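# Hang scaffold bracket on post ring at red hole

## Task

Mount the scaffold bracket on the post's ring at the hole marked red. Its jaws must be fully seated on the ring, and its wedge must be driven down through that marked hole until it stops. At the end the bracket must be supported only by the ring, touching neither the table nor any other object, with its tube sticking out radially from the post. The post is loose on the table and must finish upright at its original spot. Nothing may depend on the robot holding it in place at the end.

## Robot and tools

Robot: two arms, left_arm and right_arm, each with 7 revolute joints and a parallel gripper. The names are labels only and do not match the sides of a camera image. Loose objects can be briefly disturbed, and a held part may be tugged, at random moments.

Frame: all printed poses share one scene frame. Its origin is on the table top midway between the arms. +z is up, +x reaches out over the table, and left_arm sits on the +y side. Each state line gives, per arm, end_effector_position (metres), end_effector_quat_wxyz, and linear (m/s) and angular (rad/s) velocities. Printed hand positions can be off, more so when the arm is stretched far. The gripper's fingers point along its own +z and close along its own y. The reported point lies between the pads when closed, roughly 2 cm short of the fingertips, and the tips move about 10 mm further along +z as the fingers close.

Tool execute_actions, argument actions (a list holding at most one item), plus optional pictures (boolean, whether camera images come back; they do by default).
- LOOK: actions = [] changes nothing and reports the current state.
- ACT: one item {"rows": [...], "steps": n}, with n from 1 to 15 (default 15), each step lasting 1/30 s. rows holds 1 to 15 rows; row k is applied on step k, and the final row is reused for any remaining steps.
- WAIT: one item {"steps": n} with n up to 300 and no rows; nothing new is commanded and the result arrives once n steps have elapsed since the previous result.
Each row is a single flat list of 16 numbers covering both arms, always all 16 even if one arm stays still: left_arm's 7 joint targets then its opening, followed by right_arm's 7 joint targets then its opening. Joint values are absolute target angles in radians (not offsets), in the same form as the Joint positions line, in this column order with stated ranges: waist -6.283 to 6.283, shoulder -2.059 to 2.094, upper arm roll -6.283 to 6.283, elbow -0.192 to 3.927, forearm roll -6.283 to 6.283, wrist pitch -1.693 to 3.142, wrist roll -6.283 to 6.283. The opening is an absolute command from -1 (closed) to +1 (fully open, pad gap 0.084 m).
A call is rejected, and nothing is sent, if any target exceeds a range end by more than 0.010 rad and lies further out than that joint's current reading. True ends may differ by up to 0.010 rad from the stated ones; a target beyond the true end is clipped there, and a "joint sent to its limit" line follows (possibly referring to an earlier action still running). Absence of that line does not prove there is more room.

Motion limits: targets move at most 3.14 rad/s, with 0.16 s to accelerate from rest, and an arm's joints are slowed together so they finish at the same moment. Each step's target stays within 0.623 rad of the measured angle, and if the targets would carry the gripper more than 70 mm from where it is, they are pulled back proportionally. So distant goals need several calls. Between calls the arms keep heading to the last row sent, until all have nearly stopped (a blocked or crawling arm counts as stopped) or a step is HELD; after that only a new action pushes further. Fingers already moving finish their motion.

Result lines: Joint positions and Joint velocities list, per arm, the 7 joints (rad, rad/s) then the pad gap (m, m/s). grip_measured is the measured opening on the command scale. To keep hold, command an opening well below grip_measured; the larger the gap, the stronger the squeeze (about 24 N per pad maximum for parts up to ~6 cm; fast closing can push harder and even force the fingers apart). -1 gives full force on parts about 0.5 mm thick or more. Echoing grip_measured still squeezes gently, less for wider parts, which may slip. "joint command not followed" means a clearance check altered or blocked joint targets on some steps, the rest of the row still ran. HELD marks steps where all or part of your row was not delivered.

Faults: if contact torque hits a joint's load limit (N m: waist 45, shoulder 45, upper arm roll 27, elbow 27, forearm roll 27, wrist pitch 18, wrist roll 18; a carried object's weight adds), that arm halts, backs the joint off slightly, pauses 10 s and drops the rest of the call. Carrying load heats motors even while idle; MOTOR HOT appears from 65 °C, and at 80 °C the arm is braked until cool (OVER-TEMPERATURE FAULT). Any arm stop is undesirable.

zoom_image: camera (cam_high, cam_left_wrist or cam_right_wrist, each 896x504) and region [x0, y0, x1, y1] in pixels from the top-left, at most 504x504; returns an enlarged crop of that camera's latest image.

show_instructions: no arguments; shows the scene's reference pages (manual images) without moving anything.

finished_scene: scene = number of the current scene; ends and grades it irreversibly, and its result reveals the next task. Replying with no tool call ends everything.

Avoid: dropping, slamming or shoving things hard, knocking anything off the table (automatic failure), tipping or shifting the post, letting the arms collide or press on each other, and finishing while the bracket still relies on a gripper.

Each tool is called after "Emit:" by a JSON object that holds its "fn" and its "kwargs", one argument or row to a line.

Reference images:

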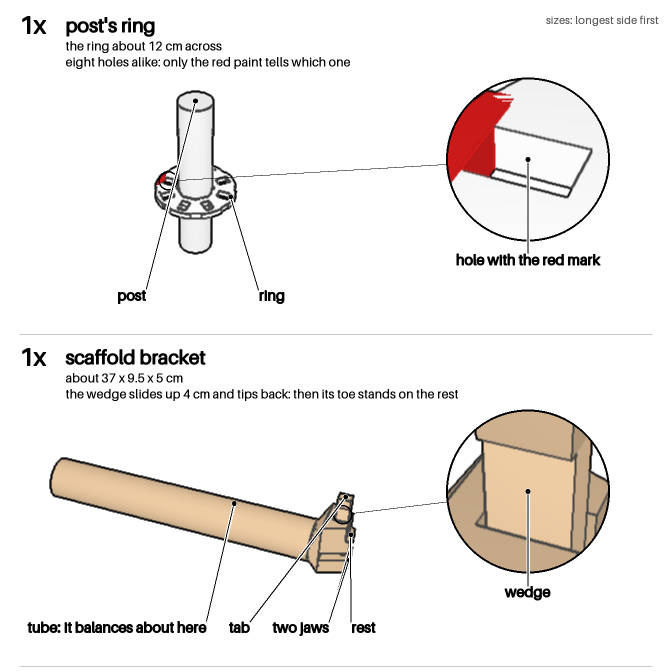

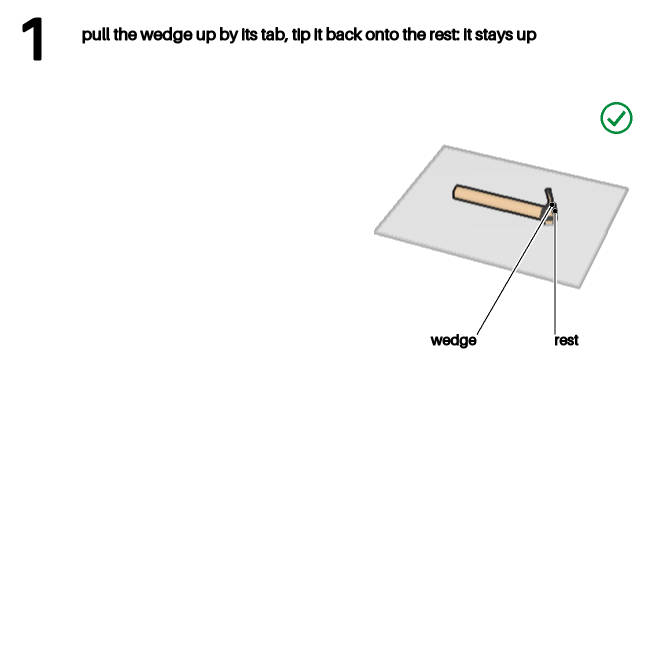

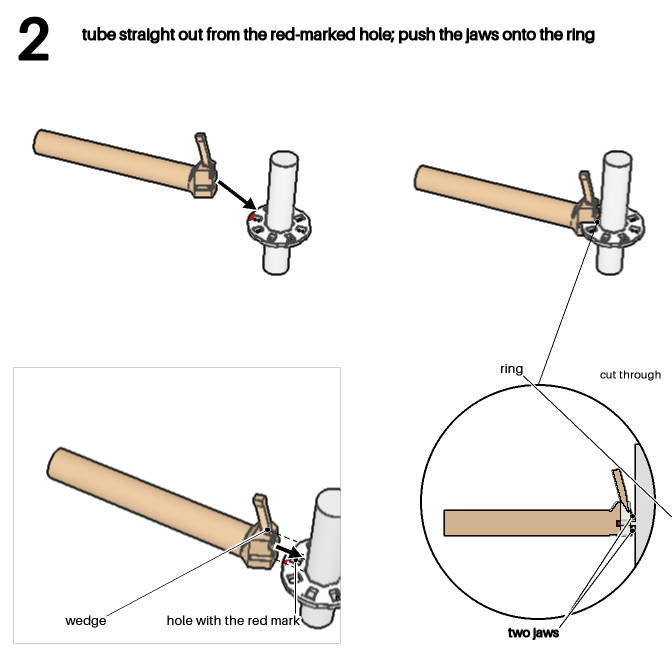

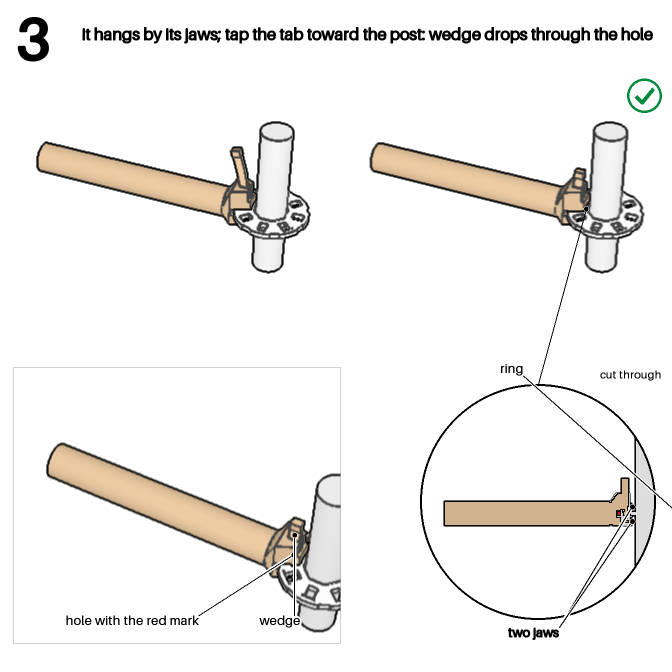

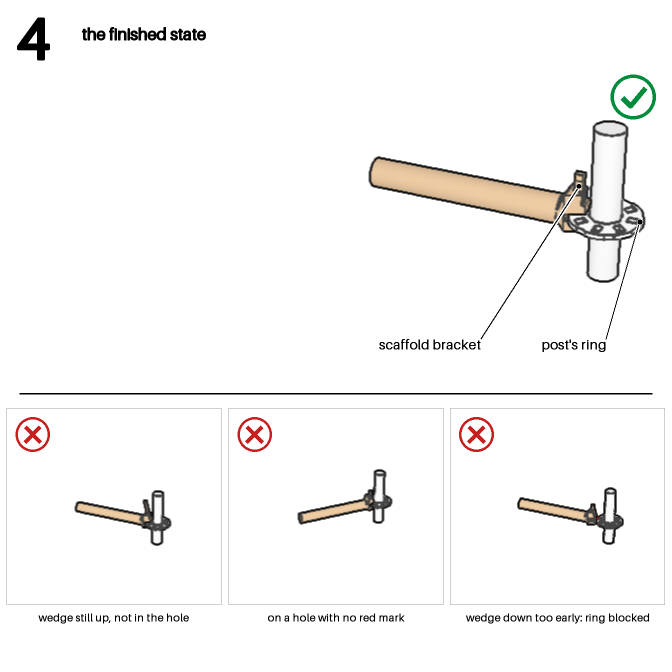

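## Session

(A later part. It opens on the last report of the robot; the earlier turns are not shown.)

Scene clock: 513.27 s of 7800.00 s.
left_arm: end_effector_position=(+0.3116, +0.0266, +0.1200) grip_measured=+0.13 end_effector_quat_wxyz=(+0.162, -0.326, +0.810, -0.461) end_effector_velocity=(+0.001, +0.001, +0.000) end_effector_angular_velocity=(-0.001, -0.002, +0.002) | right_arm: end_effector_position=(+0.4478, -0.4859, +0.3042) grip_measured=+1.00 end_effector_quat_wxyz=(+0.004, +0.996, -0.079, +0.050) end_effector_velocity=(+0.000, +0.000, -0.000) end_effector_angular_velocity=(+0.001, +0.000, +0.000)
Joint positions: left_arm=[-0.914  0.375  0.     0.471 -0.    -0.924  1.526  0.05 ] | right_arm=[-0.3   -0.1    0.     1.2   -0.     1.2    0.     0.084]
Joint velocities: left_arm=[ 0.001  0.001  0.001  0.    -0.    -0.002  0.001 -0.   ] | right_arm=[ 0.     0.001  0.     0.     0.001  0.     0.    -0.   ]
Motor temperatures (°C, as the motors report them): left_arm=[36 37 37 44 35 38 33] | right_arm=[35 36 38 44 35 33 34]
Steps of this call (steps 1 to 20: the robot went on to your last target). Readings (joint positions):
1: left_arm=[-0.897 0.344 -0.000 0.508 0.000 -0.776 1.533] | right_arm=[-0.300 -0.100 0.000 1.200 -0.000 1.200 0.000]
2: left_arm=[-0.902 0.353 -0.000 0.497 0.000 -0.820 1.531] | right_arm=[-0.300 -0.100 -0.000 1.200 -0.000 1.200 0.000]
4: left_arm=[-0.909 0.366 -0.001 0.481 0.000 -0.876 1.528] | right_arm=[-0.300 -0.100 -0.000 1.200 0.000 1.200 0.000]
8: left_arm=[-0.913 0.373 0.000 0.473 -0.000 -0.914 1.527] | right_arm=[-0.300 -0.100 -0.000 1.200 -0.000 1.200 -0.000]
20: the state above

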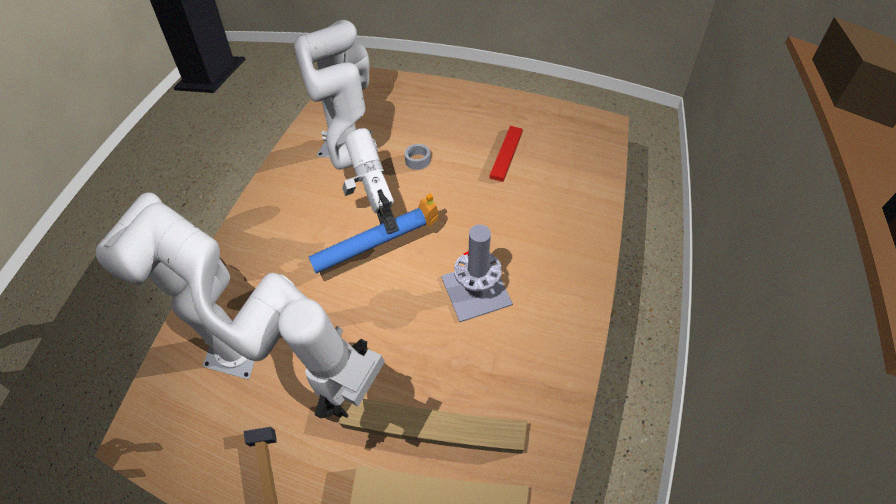

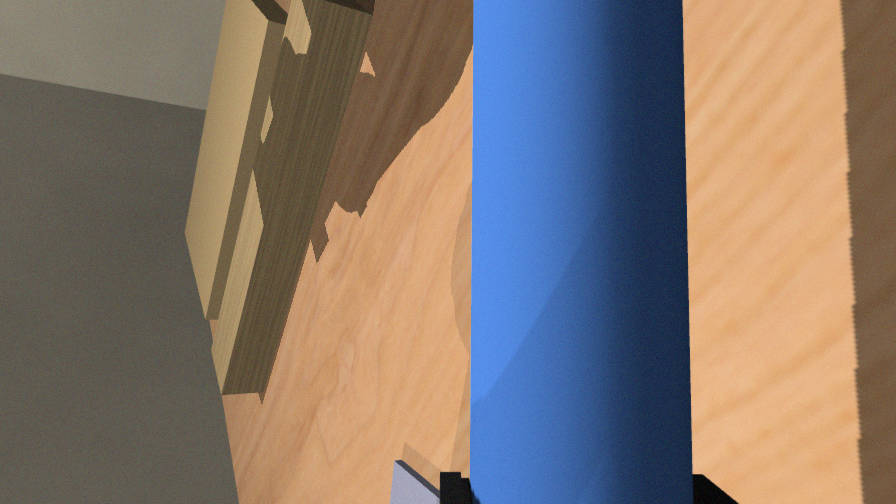

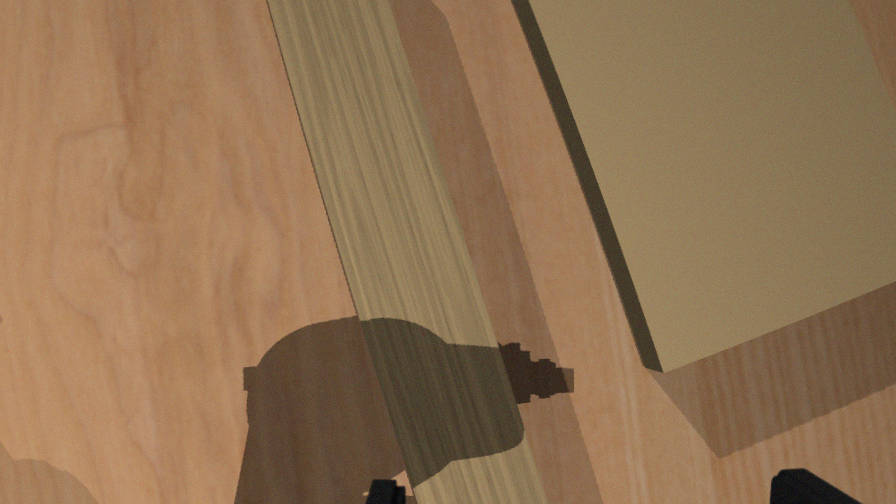

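Emit:
{"fn": "execute_actions", "kwargs": {
  "actions": [
    {"rows": [[-0.914, 0.394, 0.0, 0.476, 0.0, -0.937, 1.517, -1, 0.0, -0.15, 0.0, 1.05, 0.0, 1.12, 0.6, 1],[-0.914, 0.413, 0.0, 0.482, 0.0, -0.950, 1.508, -1, 0.0, -0.15, 0.0, 1.05, 0.0, 1.12, 0.8, 1],[-0.914, 0.432, 0.0, 0.488, 0.0, -0.963, 1.499, -1, 0.787, -0.2748, 0.0, 0.6267, 0.0, 0.9015, 3.199, 1],[-0.914, 0.451, 0.0, 0.494, 0.0, -0.976, 1.490, -1, 0.787, -0.2748, 0.0, 0.6267, 0.0, 0.9015, 3.199, 1],[-0.914, 0.470, 0.0, 0.500, 0.0, -0.989, 1.481, -1, 0.787, -0.2748, 0.0, 0.6267, 0.0, 0.9015, 3.199, 1],[-0.914, 0.489, 0.0, 0.506, 0.0, -1.002, 1.472, -1, 0.787, -0.2748, 0.0, 0.6267, 0.0, 0.9015, 3.199, 1],[-0.914, 0.508, 0.0, 0.512, 0.0, -1.015, 1.463, -1, 0.787, -0.2748, 0.0, 0.6267, 0.0, 0.9015, 3.199, 1],[-0.914, 0.527, 0.0, 0.518, 0.0, -1.028, 1.454, -1, 0.787, -0.2748, 0.0, 0.6267, 0.0, 0.9015, 3.199, 1],[-0.914, 0.546, 0.0, 0.525, 0.0, -1.041, 1.445, -1, 0.787, -0.2748, 0.0, 0.6267, 0.0, 0.9015, 3.199, 1],[-0.914, 0.565, 0.0, 0.531, 0.0, -1.054, 1.436, -1, 0.787, -0.2748, 0.0, 0.6267, 0.0, 0.9015, 3.199, 1],[-0.914, 0.584, 0.0, 0.538, 0.0, -1.066, 1.427, -1, 0.787, -0.2748, 0.0, 0.6267, 0.0, 0.9015, 3.199, 1],[-0.914, 0.603, 0.0, 0.544, 0.0, -1.078, 1.418, -1, 0.787, -0.2748, 0.0, 0.6267, 0.0, 0.9015, 3.199, 1],[-0.914, 0.622, 0.0, 0.551, 0.0, -1.090, 1.409, -1, 0.787, -0.2748, 0.0, 0.6267, 0.0, 0.9015, 3.199, 1],[-0.914, 0.640, 0.0, 0.558, 0.0, -1.102, 1.40, -1, 0.787, -0.2748, 0.0, 0.6267, 0.0, 0.9015, 3.199, 1]], "steps": 15}
  ],
  "pictures": false
}}

Emit:
{"fn": "execute_actions", "kwargs": {
  "actions": [
    {"steps": 50}
  ]
}}

Scene clock: 591.33 s of 7800.00 s.
left_arm: end_effector_position=(+0.3122, +0.0258, +0.0673) grip_measured=+0.13 end_effector_quat_wxyz=(+0.138, -0.368, +0.792, -0.468) end_effector_velocity=(-0.004, +0.004, -0.135) end_effector_angular_velocity=(-0.142, +0.166, +0.135) | right_arm: end_effector_position=(+0.4046, -0.3309, +0.2404) grip_measured=+1.00 end_effector_quat_wxyz=(-0.008, +0.995, -0.094, +0.027) end_effector_velocity=(-0.175, +0.384, -0.136) end_effector_angular_velocity=(+0.034, +0.101, +0.008)
Joint positions: left_arm=[-0.914  0.594 -0.     0.542  0.    -1.072  1.422  0.05 ] | right_arm=[ 0.044 -0.176  0.001  0.95   0.     1.07   0.375  0.084]
Joint velocities: left_arm=[ 0.     0.544  0.     0.193 -0.    -0.348 -0.257 -0.   ] | right_arm=[ 0.949 -0.165 -0.001 -0.537 -0.001 -0.279  0.941 -0.   ]
Motor temperatures (°C, as the motors report them): left_arm=[36 37 37 41 35 41 33] | right_arm=[35 36 38 44 35 33 34]
Steps of this call (steps 1 to 15: the robot went on to your last target; steps 16 to 90: nothing new was sent; then 74.57 s passed at rest; steps 91 to 105: all 15 steps of this action). Readings (joint positions):
91: left_arm=[-0.914 0.375 0.000 0.470 0.000 -0.925 1.526] | right_arm=[-0.300 -0.100 -0.000 1.200 -0.000 1.200 0.000]
92: left_arm=[-0.914 0.378 -0.000 0.472 0.000 -0.928 1.524] | right_arm=[-0.298 -0.100 -0.001 1.199 -0.000 1.199 0.005]
94: left_arm=[-0.914 0.398 -0.000 0.479 0.000 -0.942 1.514] | right_arm=[-0.279 -0.104 -0.004 1.188 -0.000 1.193 0.047]
98: left_arm=[-0.914 0.464 -0.000 0.498 0.000 -0.985 1.484] | right_arm=[-0.169 -0.132 0.000 1.096 0.000 1.145 0.164]
105: the state above

Scene clock: 593.00 s of 7800.00 s.
left_arm: end_effector_position=(+0.3117, +0.0263, +0.0561) grip_measured=+0.13 end_effector_quat_wxyz=(+0.133, -0.376, +0.787, -0.470) end_effector_velocity=(+0.000, +0.000, -0.000) end_effector_angular_velocity=(+0.000, +0.000, +0.000) | right_arm: end_effector_position=(+0.1970, -0.1199, +0.1601) grip_measured=+1.00 end_effector_quat_wxyz=(+0.000, -0.423, +0.906, +0.000) end_effector_velocity=(+0.000, -0.000, -0.001) end_effector_angular_velocity=(-0.001, +0.001, -0.020)
Joint positions: left_arm=[-0.914  0.64   0.     0.558  0.    -1.102  1.4    0.05 ] | right_arm=[ 0.787 -0.275 -0.     0.627 -0.     0.901  3.197  0.084]
Joint velocities: left_arm=[ 0.  0.  0. -0.  0.  0.  0.  0.] | right_arm=[-0.001  0.001  0.    -0.     0.     0.     0.02  -0.   ]
Motor temperatures (°C, as the motors report them): left_arm=[36 37 37 41 35 41 33] | right_arm=[35 36 38 44 35 33 34]
Steps of this call (steps 1 to 50: the robot went on to your last target). Readings (joint positions):
1: left_arm=[-0.914 0.610 -0.000 0.547 0.000 -1.081 1.415] | right_arm=[0.075 -0.181 0.001 0.932 0.000 1.061 0.407]
2: left_arm=[-0.914 0.621 0.000 0.550 0.000 -1.087 1.410] | right_arm=[0.108 -0.187 0.001 0.916 0.000 1.052 0.439]
4: left_arm=[-0.914 0.632 0.000 0.553 -0.000 -1.095 1.405] | right_arm=[0.173 -0.196 0.001 0.884 0.000 1.036 0.504]
8: left_arm=[-0.914 0.637 -0.000 0.558 0.000 -1.101 1.401] | right_arm=[0.306 -0.213 0.001 0.828 0.000 1.006 0.643]
50: the state above

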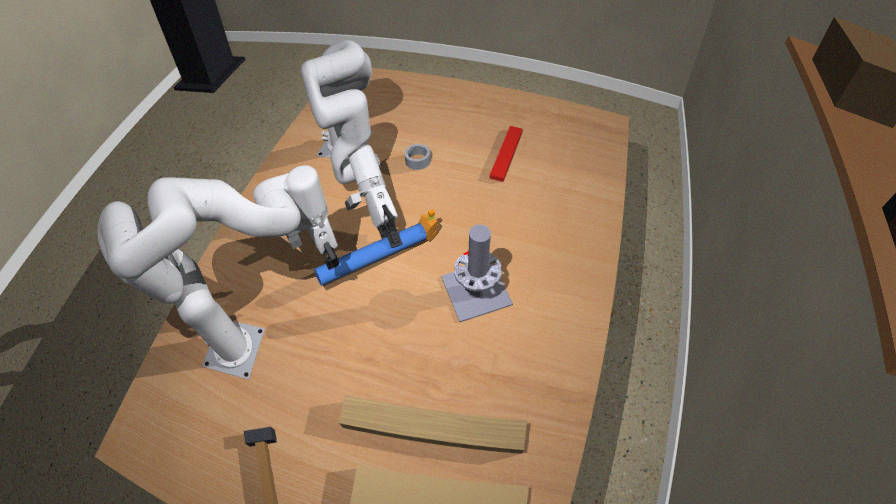

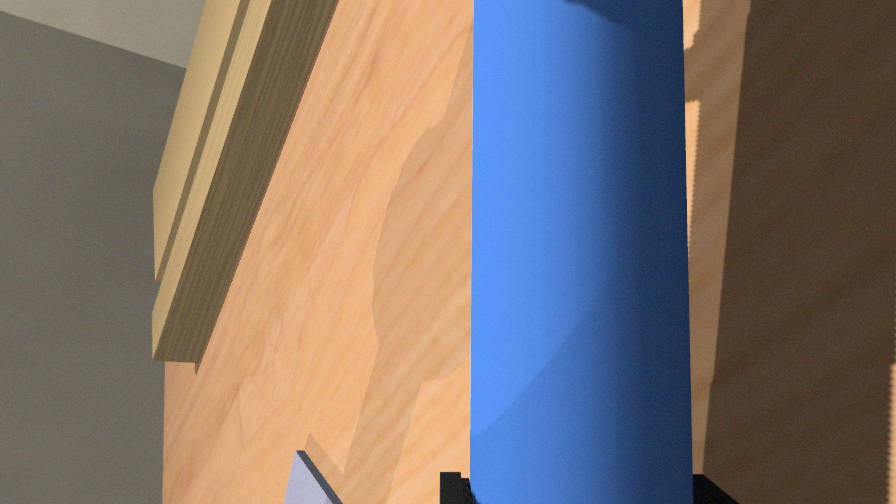

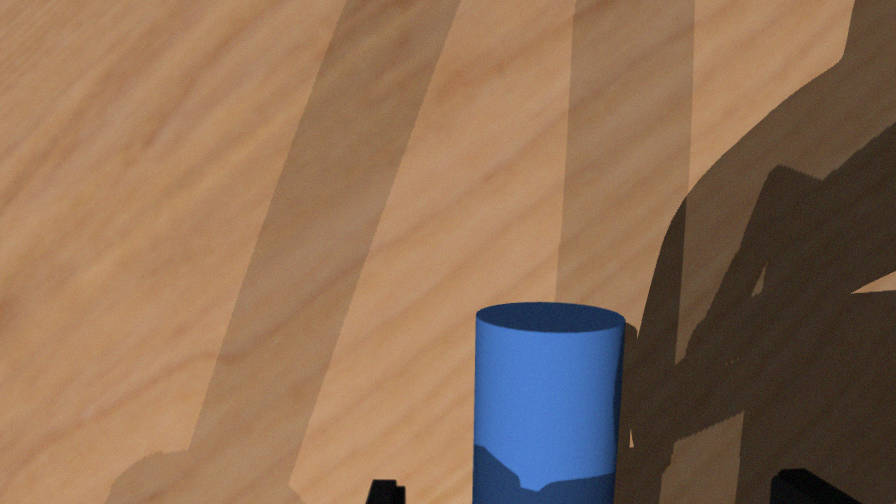

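Emit:
{"fn": "execute_actions", "kwargs": {
  "actions": [
    {"rows": [[-0.914, 0.645, 0.0, 0.560, 0.0, -1.105, 1.40, -1, 0.787, -0.255, 0.0, 0.614, 0.0, 0.869, 3.199, 1],[-0.914, 0.649, 0.0, 0.561, 0.0, -1.108, 1.40, -1, 0.787, -0.236, 0.0, 0.602, 0.0, 0.838, 3.199, 1],[-0.914, 0.653, 0.0, 0.563, 0.0, -1.110, 1.40, -1, 0.787, -0.216, 0.0, 0.590, 0.0, 0.806, 3.199, 1],[-0.914, 0.6568, 0.0, 0.564, 0.0, -1.1128, 1.40, -1, 0.787, -0.197, 0.0, 0.579, 0.0, 0.776, 3.199, 1],[-0.914, 0.6568, 0.0, 0.564, 0.0, -1.1128, 1.40, -1, 0.787, -0.178, 0.0, 0.568, 0.0, 0.746, 3.199, 1],[-0.914, 0.6568, 0.0, 0.564, 0.0, -1.1128, 1.40, -1, 0.787, -0.158, 0.0, 0.558, 0.0, 0.716, 3.199, 1],[-0.914, 0.6568, 0.0, 0.564, 0.0, -1.1128, 1.40, -1, 0.787, -0.139, 0.0, 0.549, 0.0, 0.688, 3.199, 1],[-0.914, 0.6568, 0.0, 0.564, 0.0, -1.1128, 1.40, -1, 0.787, -0.120, 0.0, 0.540, 0.0, 0.660, 3.199, 1],[-0.914, 0.6568, 0.0, 0.564, 0.0, -1.1128, 1.40, -1, 0.787, -0.100, 0.0, 0.532, 0.0, 0.632, 3.199, 1],[-0.914, 0.6568, 0.0, 0.564, 0.0, -1.1128, 1.40, -1, 0.787, -0.081, 0.0, 0.526, 0.0, 0.607, 3.199, 1]], "steps": 15}
  ],
  "pictures": false
}}

Emit:
{"fn": "execute_actions", "kwargs": {
  "actions": [
    {"rows": [[-0.914, 0.6568, 0.0, 0.564, 0.0, -1.1128, 1.40, -1, 0.787, -0.081, 0.0, 0.526, 0.0, 0.607, 3.199, 0.45]], "steps": 15}
  ]
}}

Scene clock: 620.20 s of 7800.00 s.
left_arm: end_effector_position=(+0.3115, +0.0265, +0.0521) grip_measured=+0.13 end_effector_quat_wxyz=(+0.133, -0.376, +0.787, -0.470) end_effector_velocity=(-0.000, +0.001, -0.001) end_effector_angular_velocity=(+0.001, +0.002, +0.001) | right_arm: end_effector_position=(+0.1962, -0.1209, +0.0773) grip_measured=+1.00 end_effector_quat_wxyz=(-0.002, -0.422, +0.906, -0.001) end_effector_velocity=(+0.011, +0.014, -0.028) end_effector_angular_velocity=(+0.053, -0.041, -0.001)
Joint positions: left_arm=[-0.914  0.657 -0.     0.564  0.    -1.113  1.4    0.05 ] | right_arm=[ 0.787 -0.089  0.     0.529 -0.     0.623  3.199  0.084]
Joint velocities: left_arm=[ 0.001  0.002 -0.    -0.     0.    -0.    -0.     0.   ] | right_arm=[ 0.     0.095 -0.001 -0.023 -0.001 -0.184  0.001  0.   ]
Motor temperatures (°C, as the motors report them): left_arm=[36 37 37 40 35 41 33] | right_arm=[35 36 38 44 35 33 34]
Steps of this call (steps 1 to 30: the robot went on to your last target; steps 31 to 90: nothing new was sent; then 23.70 s passed at rest; steps 91 to 105: all 15 steps of this action). Readings (joint positions):
91: left_arm=[-0.914 0.640 -0.000 0.558 0.000 -1.102 1.400] | right_arm=[0.787 -0.275 -0.000 0.627 -0.000 0.901 3.199]
92: left_arm=[-0.914 0.641 -0.000 0.559 -0.000 -1.103 1.400] | right_arm=[0.787 -0.273 -0.000 0.626 0.000 0.897 3.199]
94: left_arm=[-0.914 0.646 -0.000 0.561 0.000 -1.106 1.400] | right_arm=[0.787 -0.256 -0.000 0.616 0.000 0.865 3.199]
98: left_arm=[-0.914 0.655 0.000 0.563 -0.000 -1.111 1.400] | right_arm=[0.787 -0.188 0.000 0.574 -0.000 0.764 3.199]
105: the state above

Scene clock: 620.70 s of 7800.00 s.
left_arm: end_effector_position=(+0.3115, +0.0266, +0.0519) grip_measured=+0.13 end_effector_quat_wxyz=(+0.133, -0.376, +0.787, -0.470) end_effector_velocity=(+0.000, +0.000, +0.000) end_effector_angular_velocity=(-0.000, +0.000, +0.001) | right_arm: end_effector_position=(+0.1970, -0.1199, +0.0748) grip_measured=+0.44 end_effector_quat_wxyz=(+0.000, -0.422, +0.907, +0.000) end_effector_velocity=(-0.001, -0.000, -0.001) end_effector_angular_velocity=(-0.002, +0.002, +0.001)
Joint positions: left_arm=[-0.914  0.657 -0.     0.564 -0.    -1.113  1.4    0.05 ] | right_arm=[ 0.787 -0.081 -0.     0.526  0.     0.607  3.199  0.063]
Joint velocities: left_arm=[ 0.     0.     0.     0.     0.     0.    -0.001 -0.   ] | right_arm=[ 0.001  0.002  0.    -0.001  0.001 -0.001 -0.     0.   ]
Motor temperatures (°C, as the motors report them): left_arm=[36 37 37 40 35 41 33] | right_arm=[35 36 38 44 35 33 34]
Steps of this call (steps 1 to 15: all 15 steps of this action). Readings (joint positions):
1: left_arm=[-0.914 0.657 -0.000 0.564 0.000 -1.113 1.400] | right_arm=[0.787 -0.087 0.000 0.528 -0.000 0.618 3.199]
2: left_arm=[-0.914 0.657 -0.000 0.564 0.000 -1.113 1.400] | right_arm=[0.787 -0.086 0.000 0.528 0.000 0.614 3.199]
4: left_arm=[-0.914 0.657 -0.000 0.564 -0.000 -1.113 1.400] | right_arm=[0.787 -0.084 -0.000 0.528 0.000 0.610 3.199]
8: left_arm=[-0.914 0.657 -0.000 0.564 0.000 -1.113 1.400] | right_arm=[0.787 -0.082 -0.000 0.527 0.000 0.608 3.199]
15: the state above

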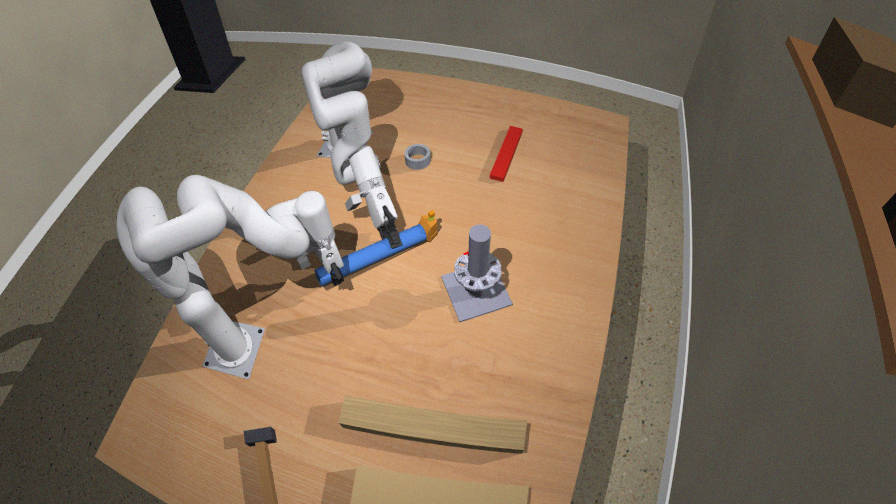

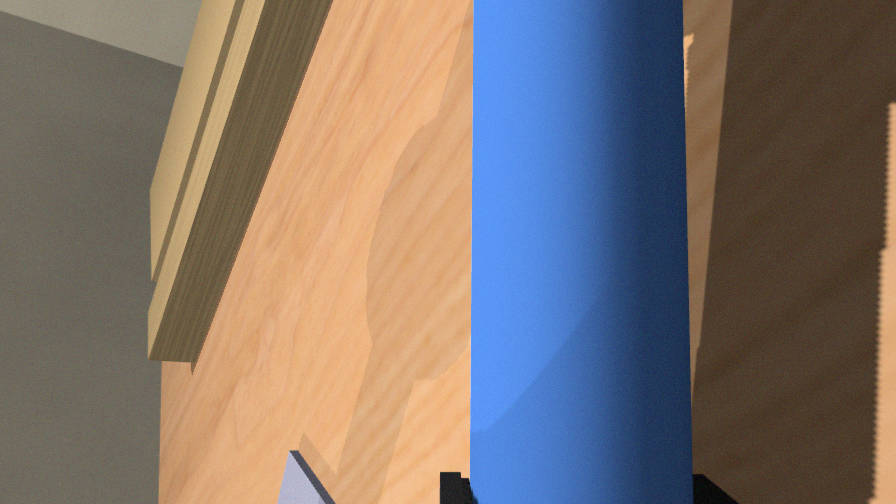

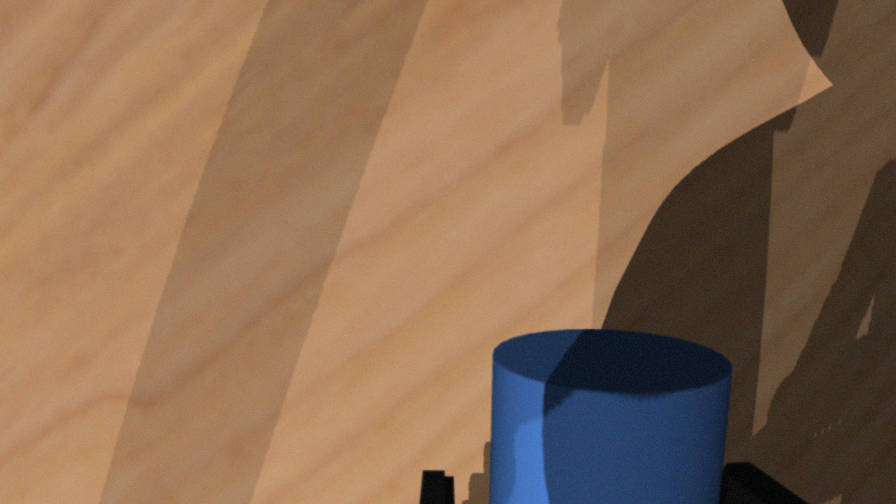

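Emit:
{"fn": "execute_actions", "kwargs": {
  "actions": [
    {"rows": [[-0.914, 0.6568, 0.0, 0.564, 0.0, -1.1128, 1.40, -1, 0.787, -0.081, 0.0, 0.526, 0.0, 0.607, 3.199, 0.38],[-0.914, 0.6568, 0.0, 0.564, 0.0, -1.1128, 1.40, -1, 0.787, -0.081, 0.0, 0.526, 0.0, 0.607, 3.199, 0.31],[-0.914, 0.6568, 0.0, 0.564, 0.0, -1.1128, 1.40, -1, 0.787, -0.081, 0.0, 0.526, 0.0, 0.607, 3.199, 0.24],[-0.914, 0.6568, 0.0, 0.564, 0.0, -1.1128, 1.40, -1, 0.787, -0.081, 0.0, 0.526, 0.0, 0.607, 3.199, 0.17],[-0.914, 0.6568, 0.0, 0.564, 0.0, -1.1128, 1.40, -1, 0.787, -0.081, 0.0, 0.526, 0.0, 0.607, 3.199, 0.1],[-0.914, 0.6568, 0.0, 0.564, 0.0, -1.1128, 1.40, -1, 0.787, -0.081, 0.0, 0.526, 0.0, 0.607, 3.199, 0.0],[-0.914, 0.6568, 0.0, 0.564, 0.0, -1.1128, 1.40, -1, 0.787, -0.081, 0.0, 0.526, 0.0, 0.607, 3.199, -0.15],[-0.914, 0.6568, 0.0, 0.564, 0.0, -1.1128, 1.40, -1, 0.787, -0.081, 0.0, 0.526, 0.0, 0.607, 3.199, -0.3],[-0.914, 0.6568, 0.0, 0.564, 0.0, -1.1128, 1.40, -1, 0.787, -0.081, 0.0, 0.526, 0.0, 0.607, 3.199, -0.5],[-0.914, 0.6568, 0.0, 0.564, 0.0, -1.1128, 1.40, -0.5, 0.787, -0.081, 0.0, 0.526, 0.0, 0.607, 3.199, -0.5],[-0.914, 0.6568, 0.0, 0.564, 0.0, -1.1128, 1.40, -0.1, 0.787, -0.081, 0.0, 0.526, 0.0, 0.607, 3.199, -0.5],[-0.914, 0.6568, 0.0, 0.564, 0.0, -1.1128, 1.40, 0.1, 0.787, -0.081, 0.0, 0.526, 0.0, 0.607, 3.199, -0.5],[-0.914, 0.6568, 0.0, 0.564, 0.0, -1.1128, 1.40, 0.18, 0.787, -0.081, 0.0, 0.526, 0.0, 0.607, 3.199, -0.5],[-0.914, 0.6568, 0.0, 0.564, 0.0, -1.1128, 1.40, 0.25, 0.787, -0.081, 0.0, 0.526, 0.0, 0.607, 3.199, -0.5],[-0.914, 0.6568, 0.0, 0.564, 0.0, -1.1128, 1.40, 0.32, 0.787, -0.081, 0.0, 0.526, 0.0, 0.607, 3.199, -0.5]], "steps": 15}
  ],
  "pictures": false
}}

Emit:
{"fn": "execute_actions", "kwargs": {
  "actions": [
    {"rows": [[-0.914, 0.6568, 0.0, 0.564, 0.0, -1.1128, 1.40, 0.4, 0.787, -0.081, 0.0, 0.526, 0.0, 0.607, 3.199, -0.5]], "steps": 12}
  ]
}}

Scene clock: 638.23 s of 7800.00 s.
left_arm: end_effector_position=(+0.3116, +0.0261, +0.0526) grip_measured=+0.27 end_effector_quat_wxyz=(+0.133, -0.376, +0.787, -0.471) end_effector_velocity=(-0.003, -0.008, +0.006) end_effector_angular_velocity=(-0.016, -0.007, -0.015) | right_arm: end_effector_position=(+0.1969, -0.1199, +0.0747) grip_measured=+0.13 end_effector_quat_wxyz=(-0.000, -0.422, +0.906, -0.000) end_effector_velocity=(-0.002, -0.002, -0.003) end_effector_angular_velocity=(-0.008, +0.006, +0.003)
Joint positions: left_arm=[-0.914  0.656 -0.     0.565  0.    -1.114  1.4    0.056] | right_arm=[ 0.787 -0.081  0.     0.526 -0.     0.607  3.199  0.05 ]
Joint velocities: left_arm=[-0.004 -0.004 -0.009  0.006  0.004 -0.006  0.001  0.087] | right_arm=[ 0.001  0.004  0.001 -0.003 -0.001  0.003 -0.001 -0.002]
Motor temperatures (°C, as the motors report them): left_arm=[36 37 37 40 35 41 33] | right_arm=[35 36 38 43 35 33 34]
Steps of this call (steps 1 to 15: the robot went on to your last target; steps 16 to 90: nothing new was sent; then 14.03 s passed at rest; steps 91 to 105: all 15 steps of this action). Readings (joint positions):
91: left_arm=[-0.914 0.657 -0.000 0.564 -0.000 -1.113 1.400] | right_arm=[0.787 -0.081 0.000 0.526 0.000 0.607 3.199]
92: left_arm=[-0.914 0.657 -0.000 0.564 -0.000 -1.113 1.400] | right_arm=[0.787 -0.081 -0.000 0.526 -0.000 0.607 3.199]
94: left_arm=[-0.914 0.657 0.000 0.564 0.000 -1.113 1.400] | right_arm=[0.787 -0.081 -0.000 0.526 0.000 0.607 3.199]
98: left_arm=[-0.914 0.657 0.000 0.564 -0.000 -1.113 1.400] | right_arm=[0.787 -0.081 0.000 0.526 0.000 0.607 3.199]
105: the state above

Scene clock: 638.63 s of 7800.00 s.
left_arm: end_effector_position=(+0.3121, +0.0257, +0.0537) grip_measured=+0.39 end_effector_quat_wxyz=(+0.133, -0.376, +0.786, -0.472) end_effector_velocity=(+0.004, +0.005, -0.003) end_effector_angular_velocity=(+0.009, +0.001, +0.012) | right_arm: end_effector_position=(+0.1966, -0.1203, +0.0743) grip_measured=+0.13 end_effector_quat_wxyz=(-0.001, -0.422, +0.906, -0.000) end_effector_velocity=(+0.000, -0.000, +0.000) end_effector_angular_velocity=(+0.001, +0.000, -0.003)
Joint positions: left_arm=[-0.914  0.655 -0.     0.565  0.    -1.115  1.4    0.061] | right_arm=[ 0.787 -0.08   0.     0.525 -0.     0.607  3.199  0.05 ]
Joint velocities: left_arm=[ 0.003  0.002  0.007 -0.002 -0.004  0.003  0.001 -0.   ] | right_arm=[-0.001 -0.001 -0.001 -0.     0.001  0.     0.001 -0.   ]
Motor temperatures (°C, as the motors report them): left_arm=[36 37 37 40 35 41 33] | right_arm=[35 36 38 43 35 33 34]
Steps of this call (steps 1 to 12: all 12 steps of this action). Readings (joint positions):
1: left_arm=[-0.914 0.656 -0.000 0.565 0.000 -1.115 1.400] | right_arm=[0.787 -0.081 0.000 0.526 -0.000 0.607 3.199]
2: left_arm=[-0.914 0.655 -0.000 0.566 0.000 -1.115 1.400] | right_arm=[0.787 -0.080 0.000 0.525 -0.000 0.607 3.199]
4: left_arm=[-0.914 0.655 -0.000 0.566 0.000 -1.115 1.400] | right_arm=[0.787 -0.080 0.000 0.525 -0.000 0.607 3.199]
8: left_arm=[-0.914 0.655 -0.000 0.566 0.000 -1.115 1.400] | right_arm=[0.787 -0.080 0.000 0.525 -0.000 0.607 3.199]
12: the state above

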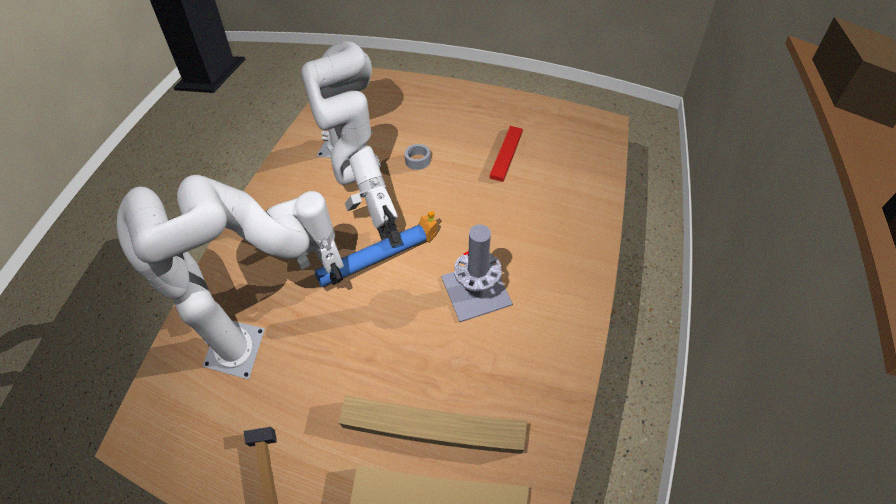

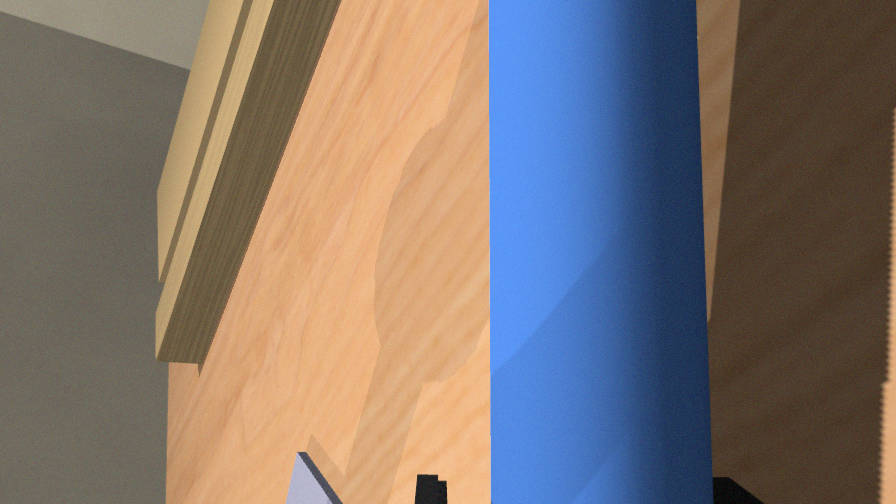

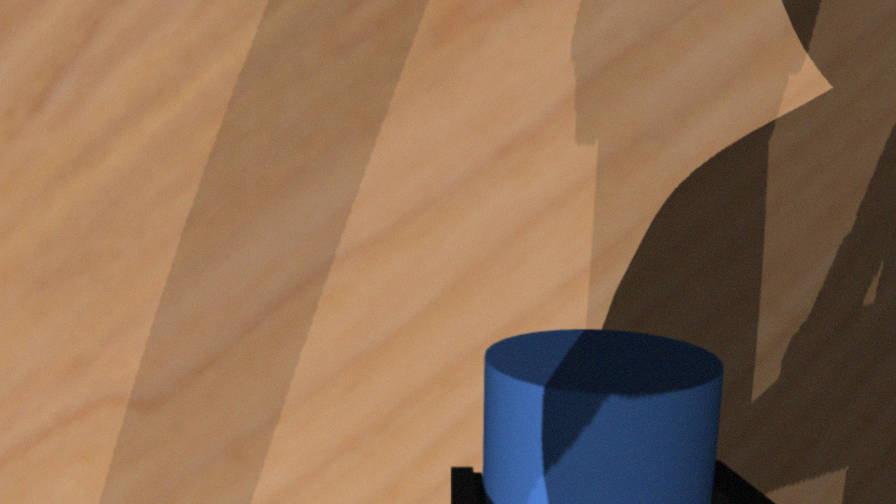

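Emit:
{"fn": "execute_actions", "kwargs": {
  "actions": [
    {"rows": [[-0.914, 0.632, 0.0, 0.567, 0.0, -1.053, 1.39, 0.42, 0.787, -0.081, 0.0, 0.526, 0.0, 0.607, 3.199, -0.5],[-0.914, 0.607, 0.0, 0.570, 0.0, -0.994, 1.39, 0.44, 0.787, -0.081, 0.0, 0.526, 0.0, 0.607, 3.199, -0.5],[-0.914, 0.583, 0.0, 0.572, 0.0, -0.934, 1.39, 0.46, 0.787, -0.081, 0.0, 0.526, 0.0, 0.607, 3.199, -0.5],[-0.914, 0.558, 0.0, 0.575, 0.0, -0.875, 1.385, 0.48, 0.787, -0.081, 0.0, 0.526, 0.0, 0.607, 3.199, -0.5],[-0.914, 0.533, 0.0, 0.578, 0.0, -0.816, 1.385, 0.5, 0.787, -0.081, 0.0, 0.526, 0.0, 0.607, 3.199, -0.5],[-0.914, 0.509, 0.0, 0.581, 0.0, -0.756, 1.385, 0.52, 0.787, -0.081, 0.0, 0.526, 0.0, 0.607, 3.199, -0.5],[-0.914, 0.484, 0.0, 0.583, 0.0, -0.697, 1.38, 0.54, 0.787, -0.081, 0.0, 0.526, 0.0, 0.607, 3.199, -0.5],[-0.914, 0.459, 0.0, 0.586, 0.0, -0.637, 1.38, 0.56, 0.787, -0.081, 0.0, 0.526, 0.0, 0.607, 3.199, -0.5],[-0.914, 0.435, 0.0, 0.589, 0.0, -0.578, 1.38, 0.58, 0.787, -0.081, 0.0, 0.526, 0.0, 0.607, 3.199, -0.5],[-0.914, 0.4101, 0.0, 0.5916, 0.0, -0.5185, 1.38, 0.6, 0.787, -0.081, 0.0, 0.526, 0.0, 0.607, 3.199, -0.5],[-0.914, 0.399, 0.0, 0.610, 0.0, -0.454, 1.38, 0.6, 0.787, -0.081, 0.0, 0.526, 0.0, 0.607, 3.199, -0.5],[-0.914, 0.388, 0.0, 0.630, 0.0, -0.390, 1.38, 0.6, 0.787, -0.081, 0.0, 0.526, 0.0, 0.607, 3.199, -0.5],[-0.914, 0.378, 0.0, 0.650, 0.0, -0.325, 1.38, 0.6, 0.787, -0.081, 0.0, 0.526, 0.0, 0.607, 3.199, -0.5],[-0.914, 0.368, 0.0, 0.670, 0.0, -0.261, 1.38, 0.6, 0.787, -0.081, 0.0, 0.526, 0.0, 0.607, 3.199, -0.5],[-0.914, 0.359, 0.0, 0.691, 0.0, -0.196, 1.38, 0.62, 0.787, -0.081, 0.0, 0.526, 0.0, 0.607, 3.199, -0.5]], "steps": 15}
  ],
  "pictures": false
}}

Emit:
{"fn": "execute_actions", "kwargs": {
  "actions": [
    {"rows": [[-0.914, 0.350, 0.0, 0.712, 0.0, -0.132, 1.385, 0.64, 0.787, -0.081, 0.0, 0.526, 0.0, 0.607, 3.199, -0.5],[-0.914, 0.342, 0.0, 0.732, 0.0, -0.068, 1.385, 0.66, 0.787, -0.081, 0.0, 0.526, 0.0, 0.607, 3.199, -0.5],[-0.914, 0.334, 0.0, 0.753, 0.0, -0.003, 1.385, 0.68, 0.787, -0.081, 0.0, 0.526, 0.0, 0.607, 3.199, -0.5],[-0.914, 0.326, 0.0, 0.774, 0.0, 0.061, 1.385, 0.7, 0.787, -0.081, 0.0, 0.526, 0.0, 0.607, 3.199, -0.5],[-0.914, 0.3184, 0.0, 0.794, 0.0, 0.1256, 1.387, 0.7, 0.787, -0.081, 0.0, 0.526, 0.0, 0.607, 3.199, -0.5],[-0.914, 0.329, 0.0, 0.828, 0.0, 0.184, 1.39, 0.7, 0.787, -0.081, 0.0, 0.526, 0.0, 0.607, 3.199, -0.5],[-0.914, 0.340, 0.0, 0.862, 0.0, 0.242, 1.393, 0.7, 0.787, -0.081, 0.0, 0.526, 0.0, 0.607, 3.199, -0.5],[-0.914, 0.351, 0.0, 0.897, 0.0, 0.300, 1.396, 0.7, 0.787, -0.081, 0.0, 0.526, 0.0, 0.607, 3.199, -0.5],[-0.914, 0.362, 0.0, 0.931, 0.0, 0.358, 1.399, 0.7, 0.787, -0.081, 0.0, 0.526, 0.0, 0.607, 3.199, -0.5],[-0.914, 0.373, 0.0, 0.965, 0.0, 0.416, 1.402, 0.7, 0.787, -0.081, 0.0, 0.526, 0.0, 0.607, 3.199, -0.5],[-0.914, 0.384, 0.0, 0.999, 0.0, 0.474, 1.405, 0.7, 0.787, -0.081, 0.0, 0.526, 0.0, 0.607, 3.199, -0.5],[-0.914, 0.396, 0.0, 1.033, 0.0, 0.533, 1.408, 0.7, 0.787, -0.081, 0.0, 0.526, 0.0, 0.607, 3.199, -0.5],[-0.914, 0.407, 0.0, 1.068, 0.0, 0.591, 1.411, 0.7, 0.787, -0.081, 0.0, 0.526, 0.0, 0.607, 3.199, -0.5],[-0.914, 0.418, 0.0, 1.102, 0.0, 0.649, 1.415, 0.7, 0.787, -0.081, 0.0, 0.526, 0.0, 0.607, 3.199, -0.5],[-0.914, 0.429, 0.0, 1.1359, 0.0, 0.7069, 1.418, 0.7, 0.787, -0.081, 0.0, 0.526, 0.0, 0.607, 3.199, -0.5]], "steps": 15}
  ],
  "pictures": false
}}

Emit:
{"fn": "execute_actions", "kwargs": {
  "actions": [
    {"steps": 20}
  ]
}}

Scene clock: 709.90 s of 7800.00 s.
left_arm: end_effector_position=(+0.3149, +0.0226, +0.0441) grip_measured=+0.60 end_effector_quat_wxyz=(+0.087, -0.415, +0.848, -0.319) end_effector_velocity=(+0.011, -0.012, -0.026) end_effector_angular_velocity=(+0.747, +0.662, +0.006) | right_arm: end_effector_position=(+0.1971, -0.1198, +0.0748) grip_measured=+0.13 end_effector_quat_wxyz=(+0.000, -0.422, +0.907, +0.000) end_effector_velocity=(-0.000, -0.000, -0.000) end_effector_angular_velocity=(-0.000, +0.001, -0.001)
Joint positions: left_arm=[-0.914  0.415 -0.     0.611  0.    -0.477  1.381  0.069] | right_arm=[ 0.787 -0.081 -0.     0.526  0.     0.607  3.199  0.05 ]
Joint velocities: left_arm=[ 0.    -0.421  0.     0.419 -0.     1.838 -0.007  0.022] | right_arm=[ 0.001  0.001 -0.001 -0.     0.001  0.     0.     0.   ]
Motor temperatures (°C, as the motors report them): left_arm=[36 36 37 39 35 39 33] | right_arm=[35 36 38 45 35 33 34]
Steps of this call (steps 1 to 15: the robot went on to your last target; steps 16 to 90: nothing new was sent; then 67.77 s passed at rest; steps 91 to 105: all 15 steps of this action). Readings (joint positions):
91: left_arm=[-0.914 0.657 0.000 0.564 -0.000 -1.113 1.400] | right_arm=[0.787 -0.081 -0.000 0.526 0.000 0.607 3.199]
92: left_arm=[-0.914 0.655 0.000 0.564 -0.000 -1.108 1.399] | right_arm=[0.787 -0.081 -0.000 0.526 0.000 0.607 3.199]
94: left_arm=[-0.914 0.639 0.000 0.565 -0.000 -1.065 1.395] | right_arm=[0.787 -0.081 -0.000 0.526 0.000 0.607 3.199]
98: left_arm=[-0.914 0.561 -0.000 0.575 0.000 -0.882 1.388] | right_arm=[0.787 -0.081 -0.000 0.526 0.000 0.607 3.199]
105: the state above

Scene clock: 710.40 s of 7800.00 s.
left_arm: end_effector_position=(+0.3184, +0.0187, +0.0449) grip_measured=+0.70 end_effector_quat_wxyz=(+0.021, -0.428, +0.900, -0.075) end_effector_velocity=(-0.011, +0.013, -0.005) end_effector_angular_velocity=(+0.831, +0.711, -0.090) | right_arm: end_effector_position=(+0.1970, -0.1198, +0.0748) grip_measured=+0.13 end_effector_quat_wxyz=(+0.000, -0.422, +0.907, +0.000) end_effector_velocity=(-0.000, -0.000, +0.000) end_effector_angular_velocity=(-0.000, +0.000, +0.000)
Joint positions: left_arm=[-0.914  0.382  0.     0.987 -0.     0.45   1.404  0.073] | right_arm=[ 0.787 -0.081 -0.     0.526 -0.     0.607  3.199  0.05 ]
Joint velocities: left_arm=[-0.     0.332  0.001  0.999 -0.001  1.761  0.093  0.   ] | right_arm=[ 0. -0. -0. -0.  0.  0. -0. -0.]
Motor temperatures (°C, as the motors report them): left_arm=[36 36 37 39 35 39 33] | right_arm=[35 36 38 45 35 33 34]
Steps of this call (steps 1 to 15: all 15 steps of this action). Readings (joint positions):
1: left_arm=[-0.914 0.401 -0.000 0.627 0.000 -0.415 1.380] | right_arm=[0.787 -0.081 -0.000 0.526 0.000 0.607 3.199]
2: left_arm=[-0.914 0.389 -0.000 0.645 0.000 -0.353 1.380] | right_arm=[0.787 -0.081 -0.000 0.526 0.000 0.607 3.199]
4: left_arm=[-0.914 0.367 0.000 0.684 0.000 -0.227 1.382] | right_arm=[0.787 -0.081 -0.000 0.526 0.000 0.607 3.199]
8: left_arm=[-0.914 0.336 -0.000 0.769 -0.000 0.027 1.386] | right_arm=[0.787 -0.081 -0.000 0.526 -0.000 0.607 3.199]
15: the state above

Scene clock: 711.07 s of 7800.00 s.
left_arm: end_effector_position=(+0.3160, +0.0214, +0.0500) grip_measured=+0.70 end_effector_quat_wxyz=(-0.000, -0.423, +0.906, +0.000) end_effector_velocity=(+0.001, -0.001, +0.001) end_effector_angular_velocity=(-0.000, -0.000, -0.000) | right_arm: end_effector_position=(+0.1970, -0.1199, +0.0747) grip_measured=+0.13 end_effector_quat_wxyz=(+0.000, -0.422, +0.907, +0.000) end_effector_velocity=(-0.000, -0.000, +0.000) end_effector_angular_velocity=(+0.000, +0.000, -0.002)
Joint positions: left_arm=[-0.914  0.429 -0.     1.136  0.     0.707  1.418  0.073] | right_arm=[ 0.787 -0.081 -0.     0.526 -0.     0.607  3.199  0.05 ]
Joint velocities: left_arm=[-0.     0.001 -0.     0.003  0.     0.002  0.    -0.   ] | right_arm=[-0.    -0.001  0.    -0.     0.001  0.     0.002 -0.   ]
Motor temperatures (°C, as the motors report them): left_arm=[36 36 37 39 35 39 33] | right_arm=[35 36 38 45 35 33 34]
Steps of this call (steps 1 to 20: the robot went on to your last target). Readings (joint positions):
1: left_arm=[-0.914 0.393 0.000 1.021 -0.000 0.509 1.407] | right_arm=[0.787 -0.081 -0.000 0.526 -0.000 0.607 3.199]
2: left_arm=[-0.914 0.404 0.000 1.053 -0.000 0.563 1.410] | right_arm=[0.787 -0.081 -0.000 0.526 -0.000 0.607 3.199]
4: left_arm=[-0.914 0.418 0.000 1.100 -0.000 0.640 1.414] | right_arm=[0.787 -0.081 -0.000 0.526 -0.000 0.607 3.199]
8: left_arm=[-0.914 0.427 -0.000 1.127 -0.000 0.692 1.417] | right_arm=[0.787 -0.081 -0.000 0.526 -0.000 0.607 3.199]
20: the state above

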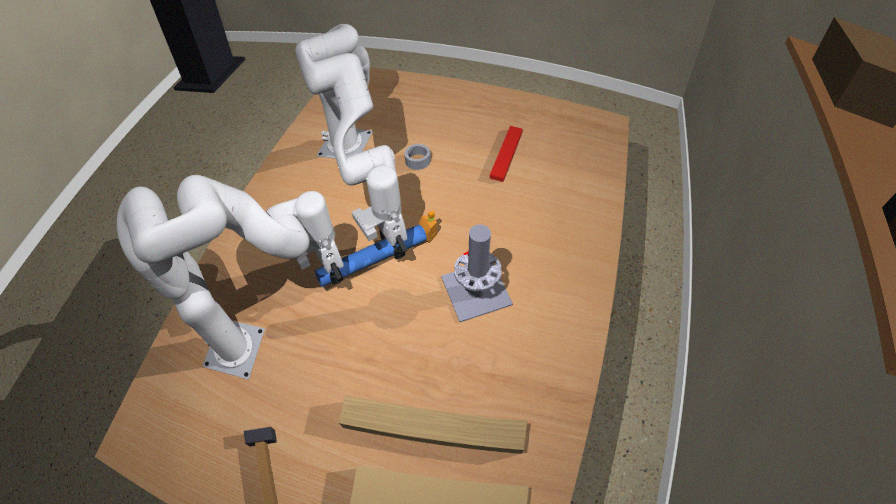

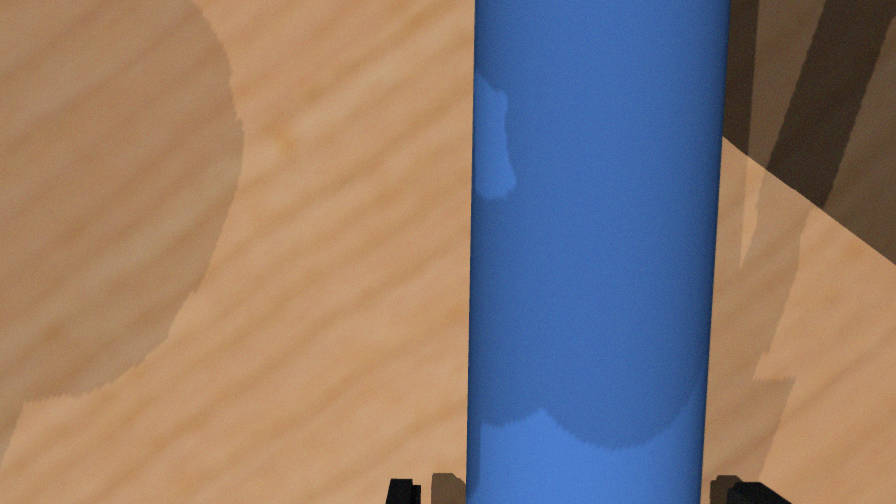

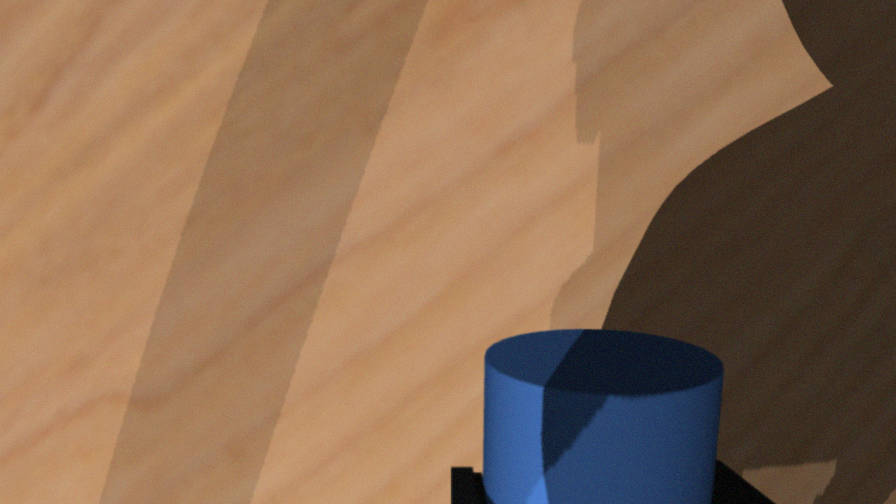

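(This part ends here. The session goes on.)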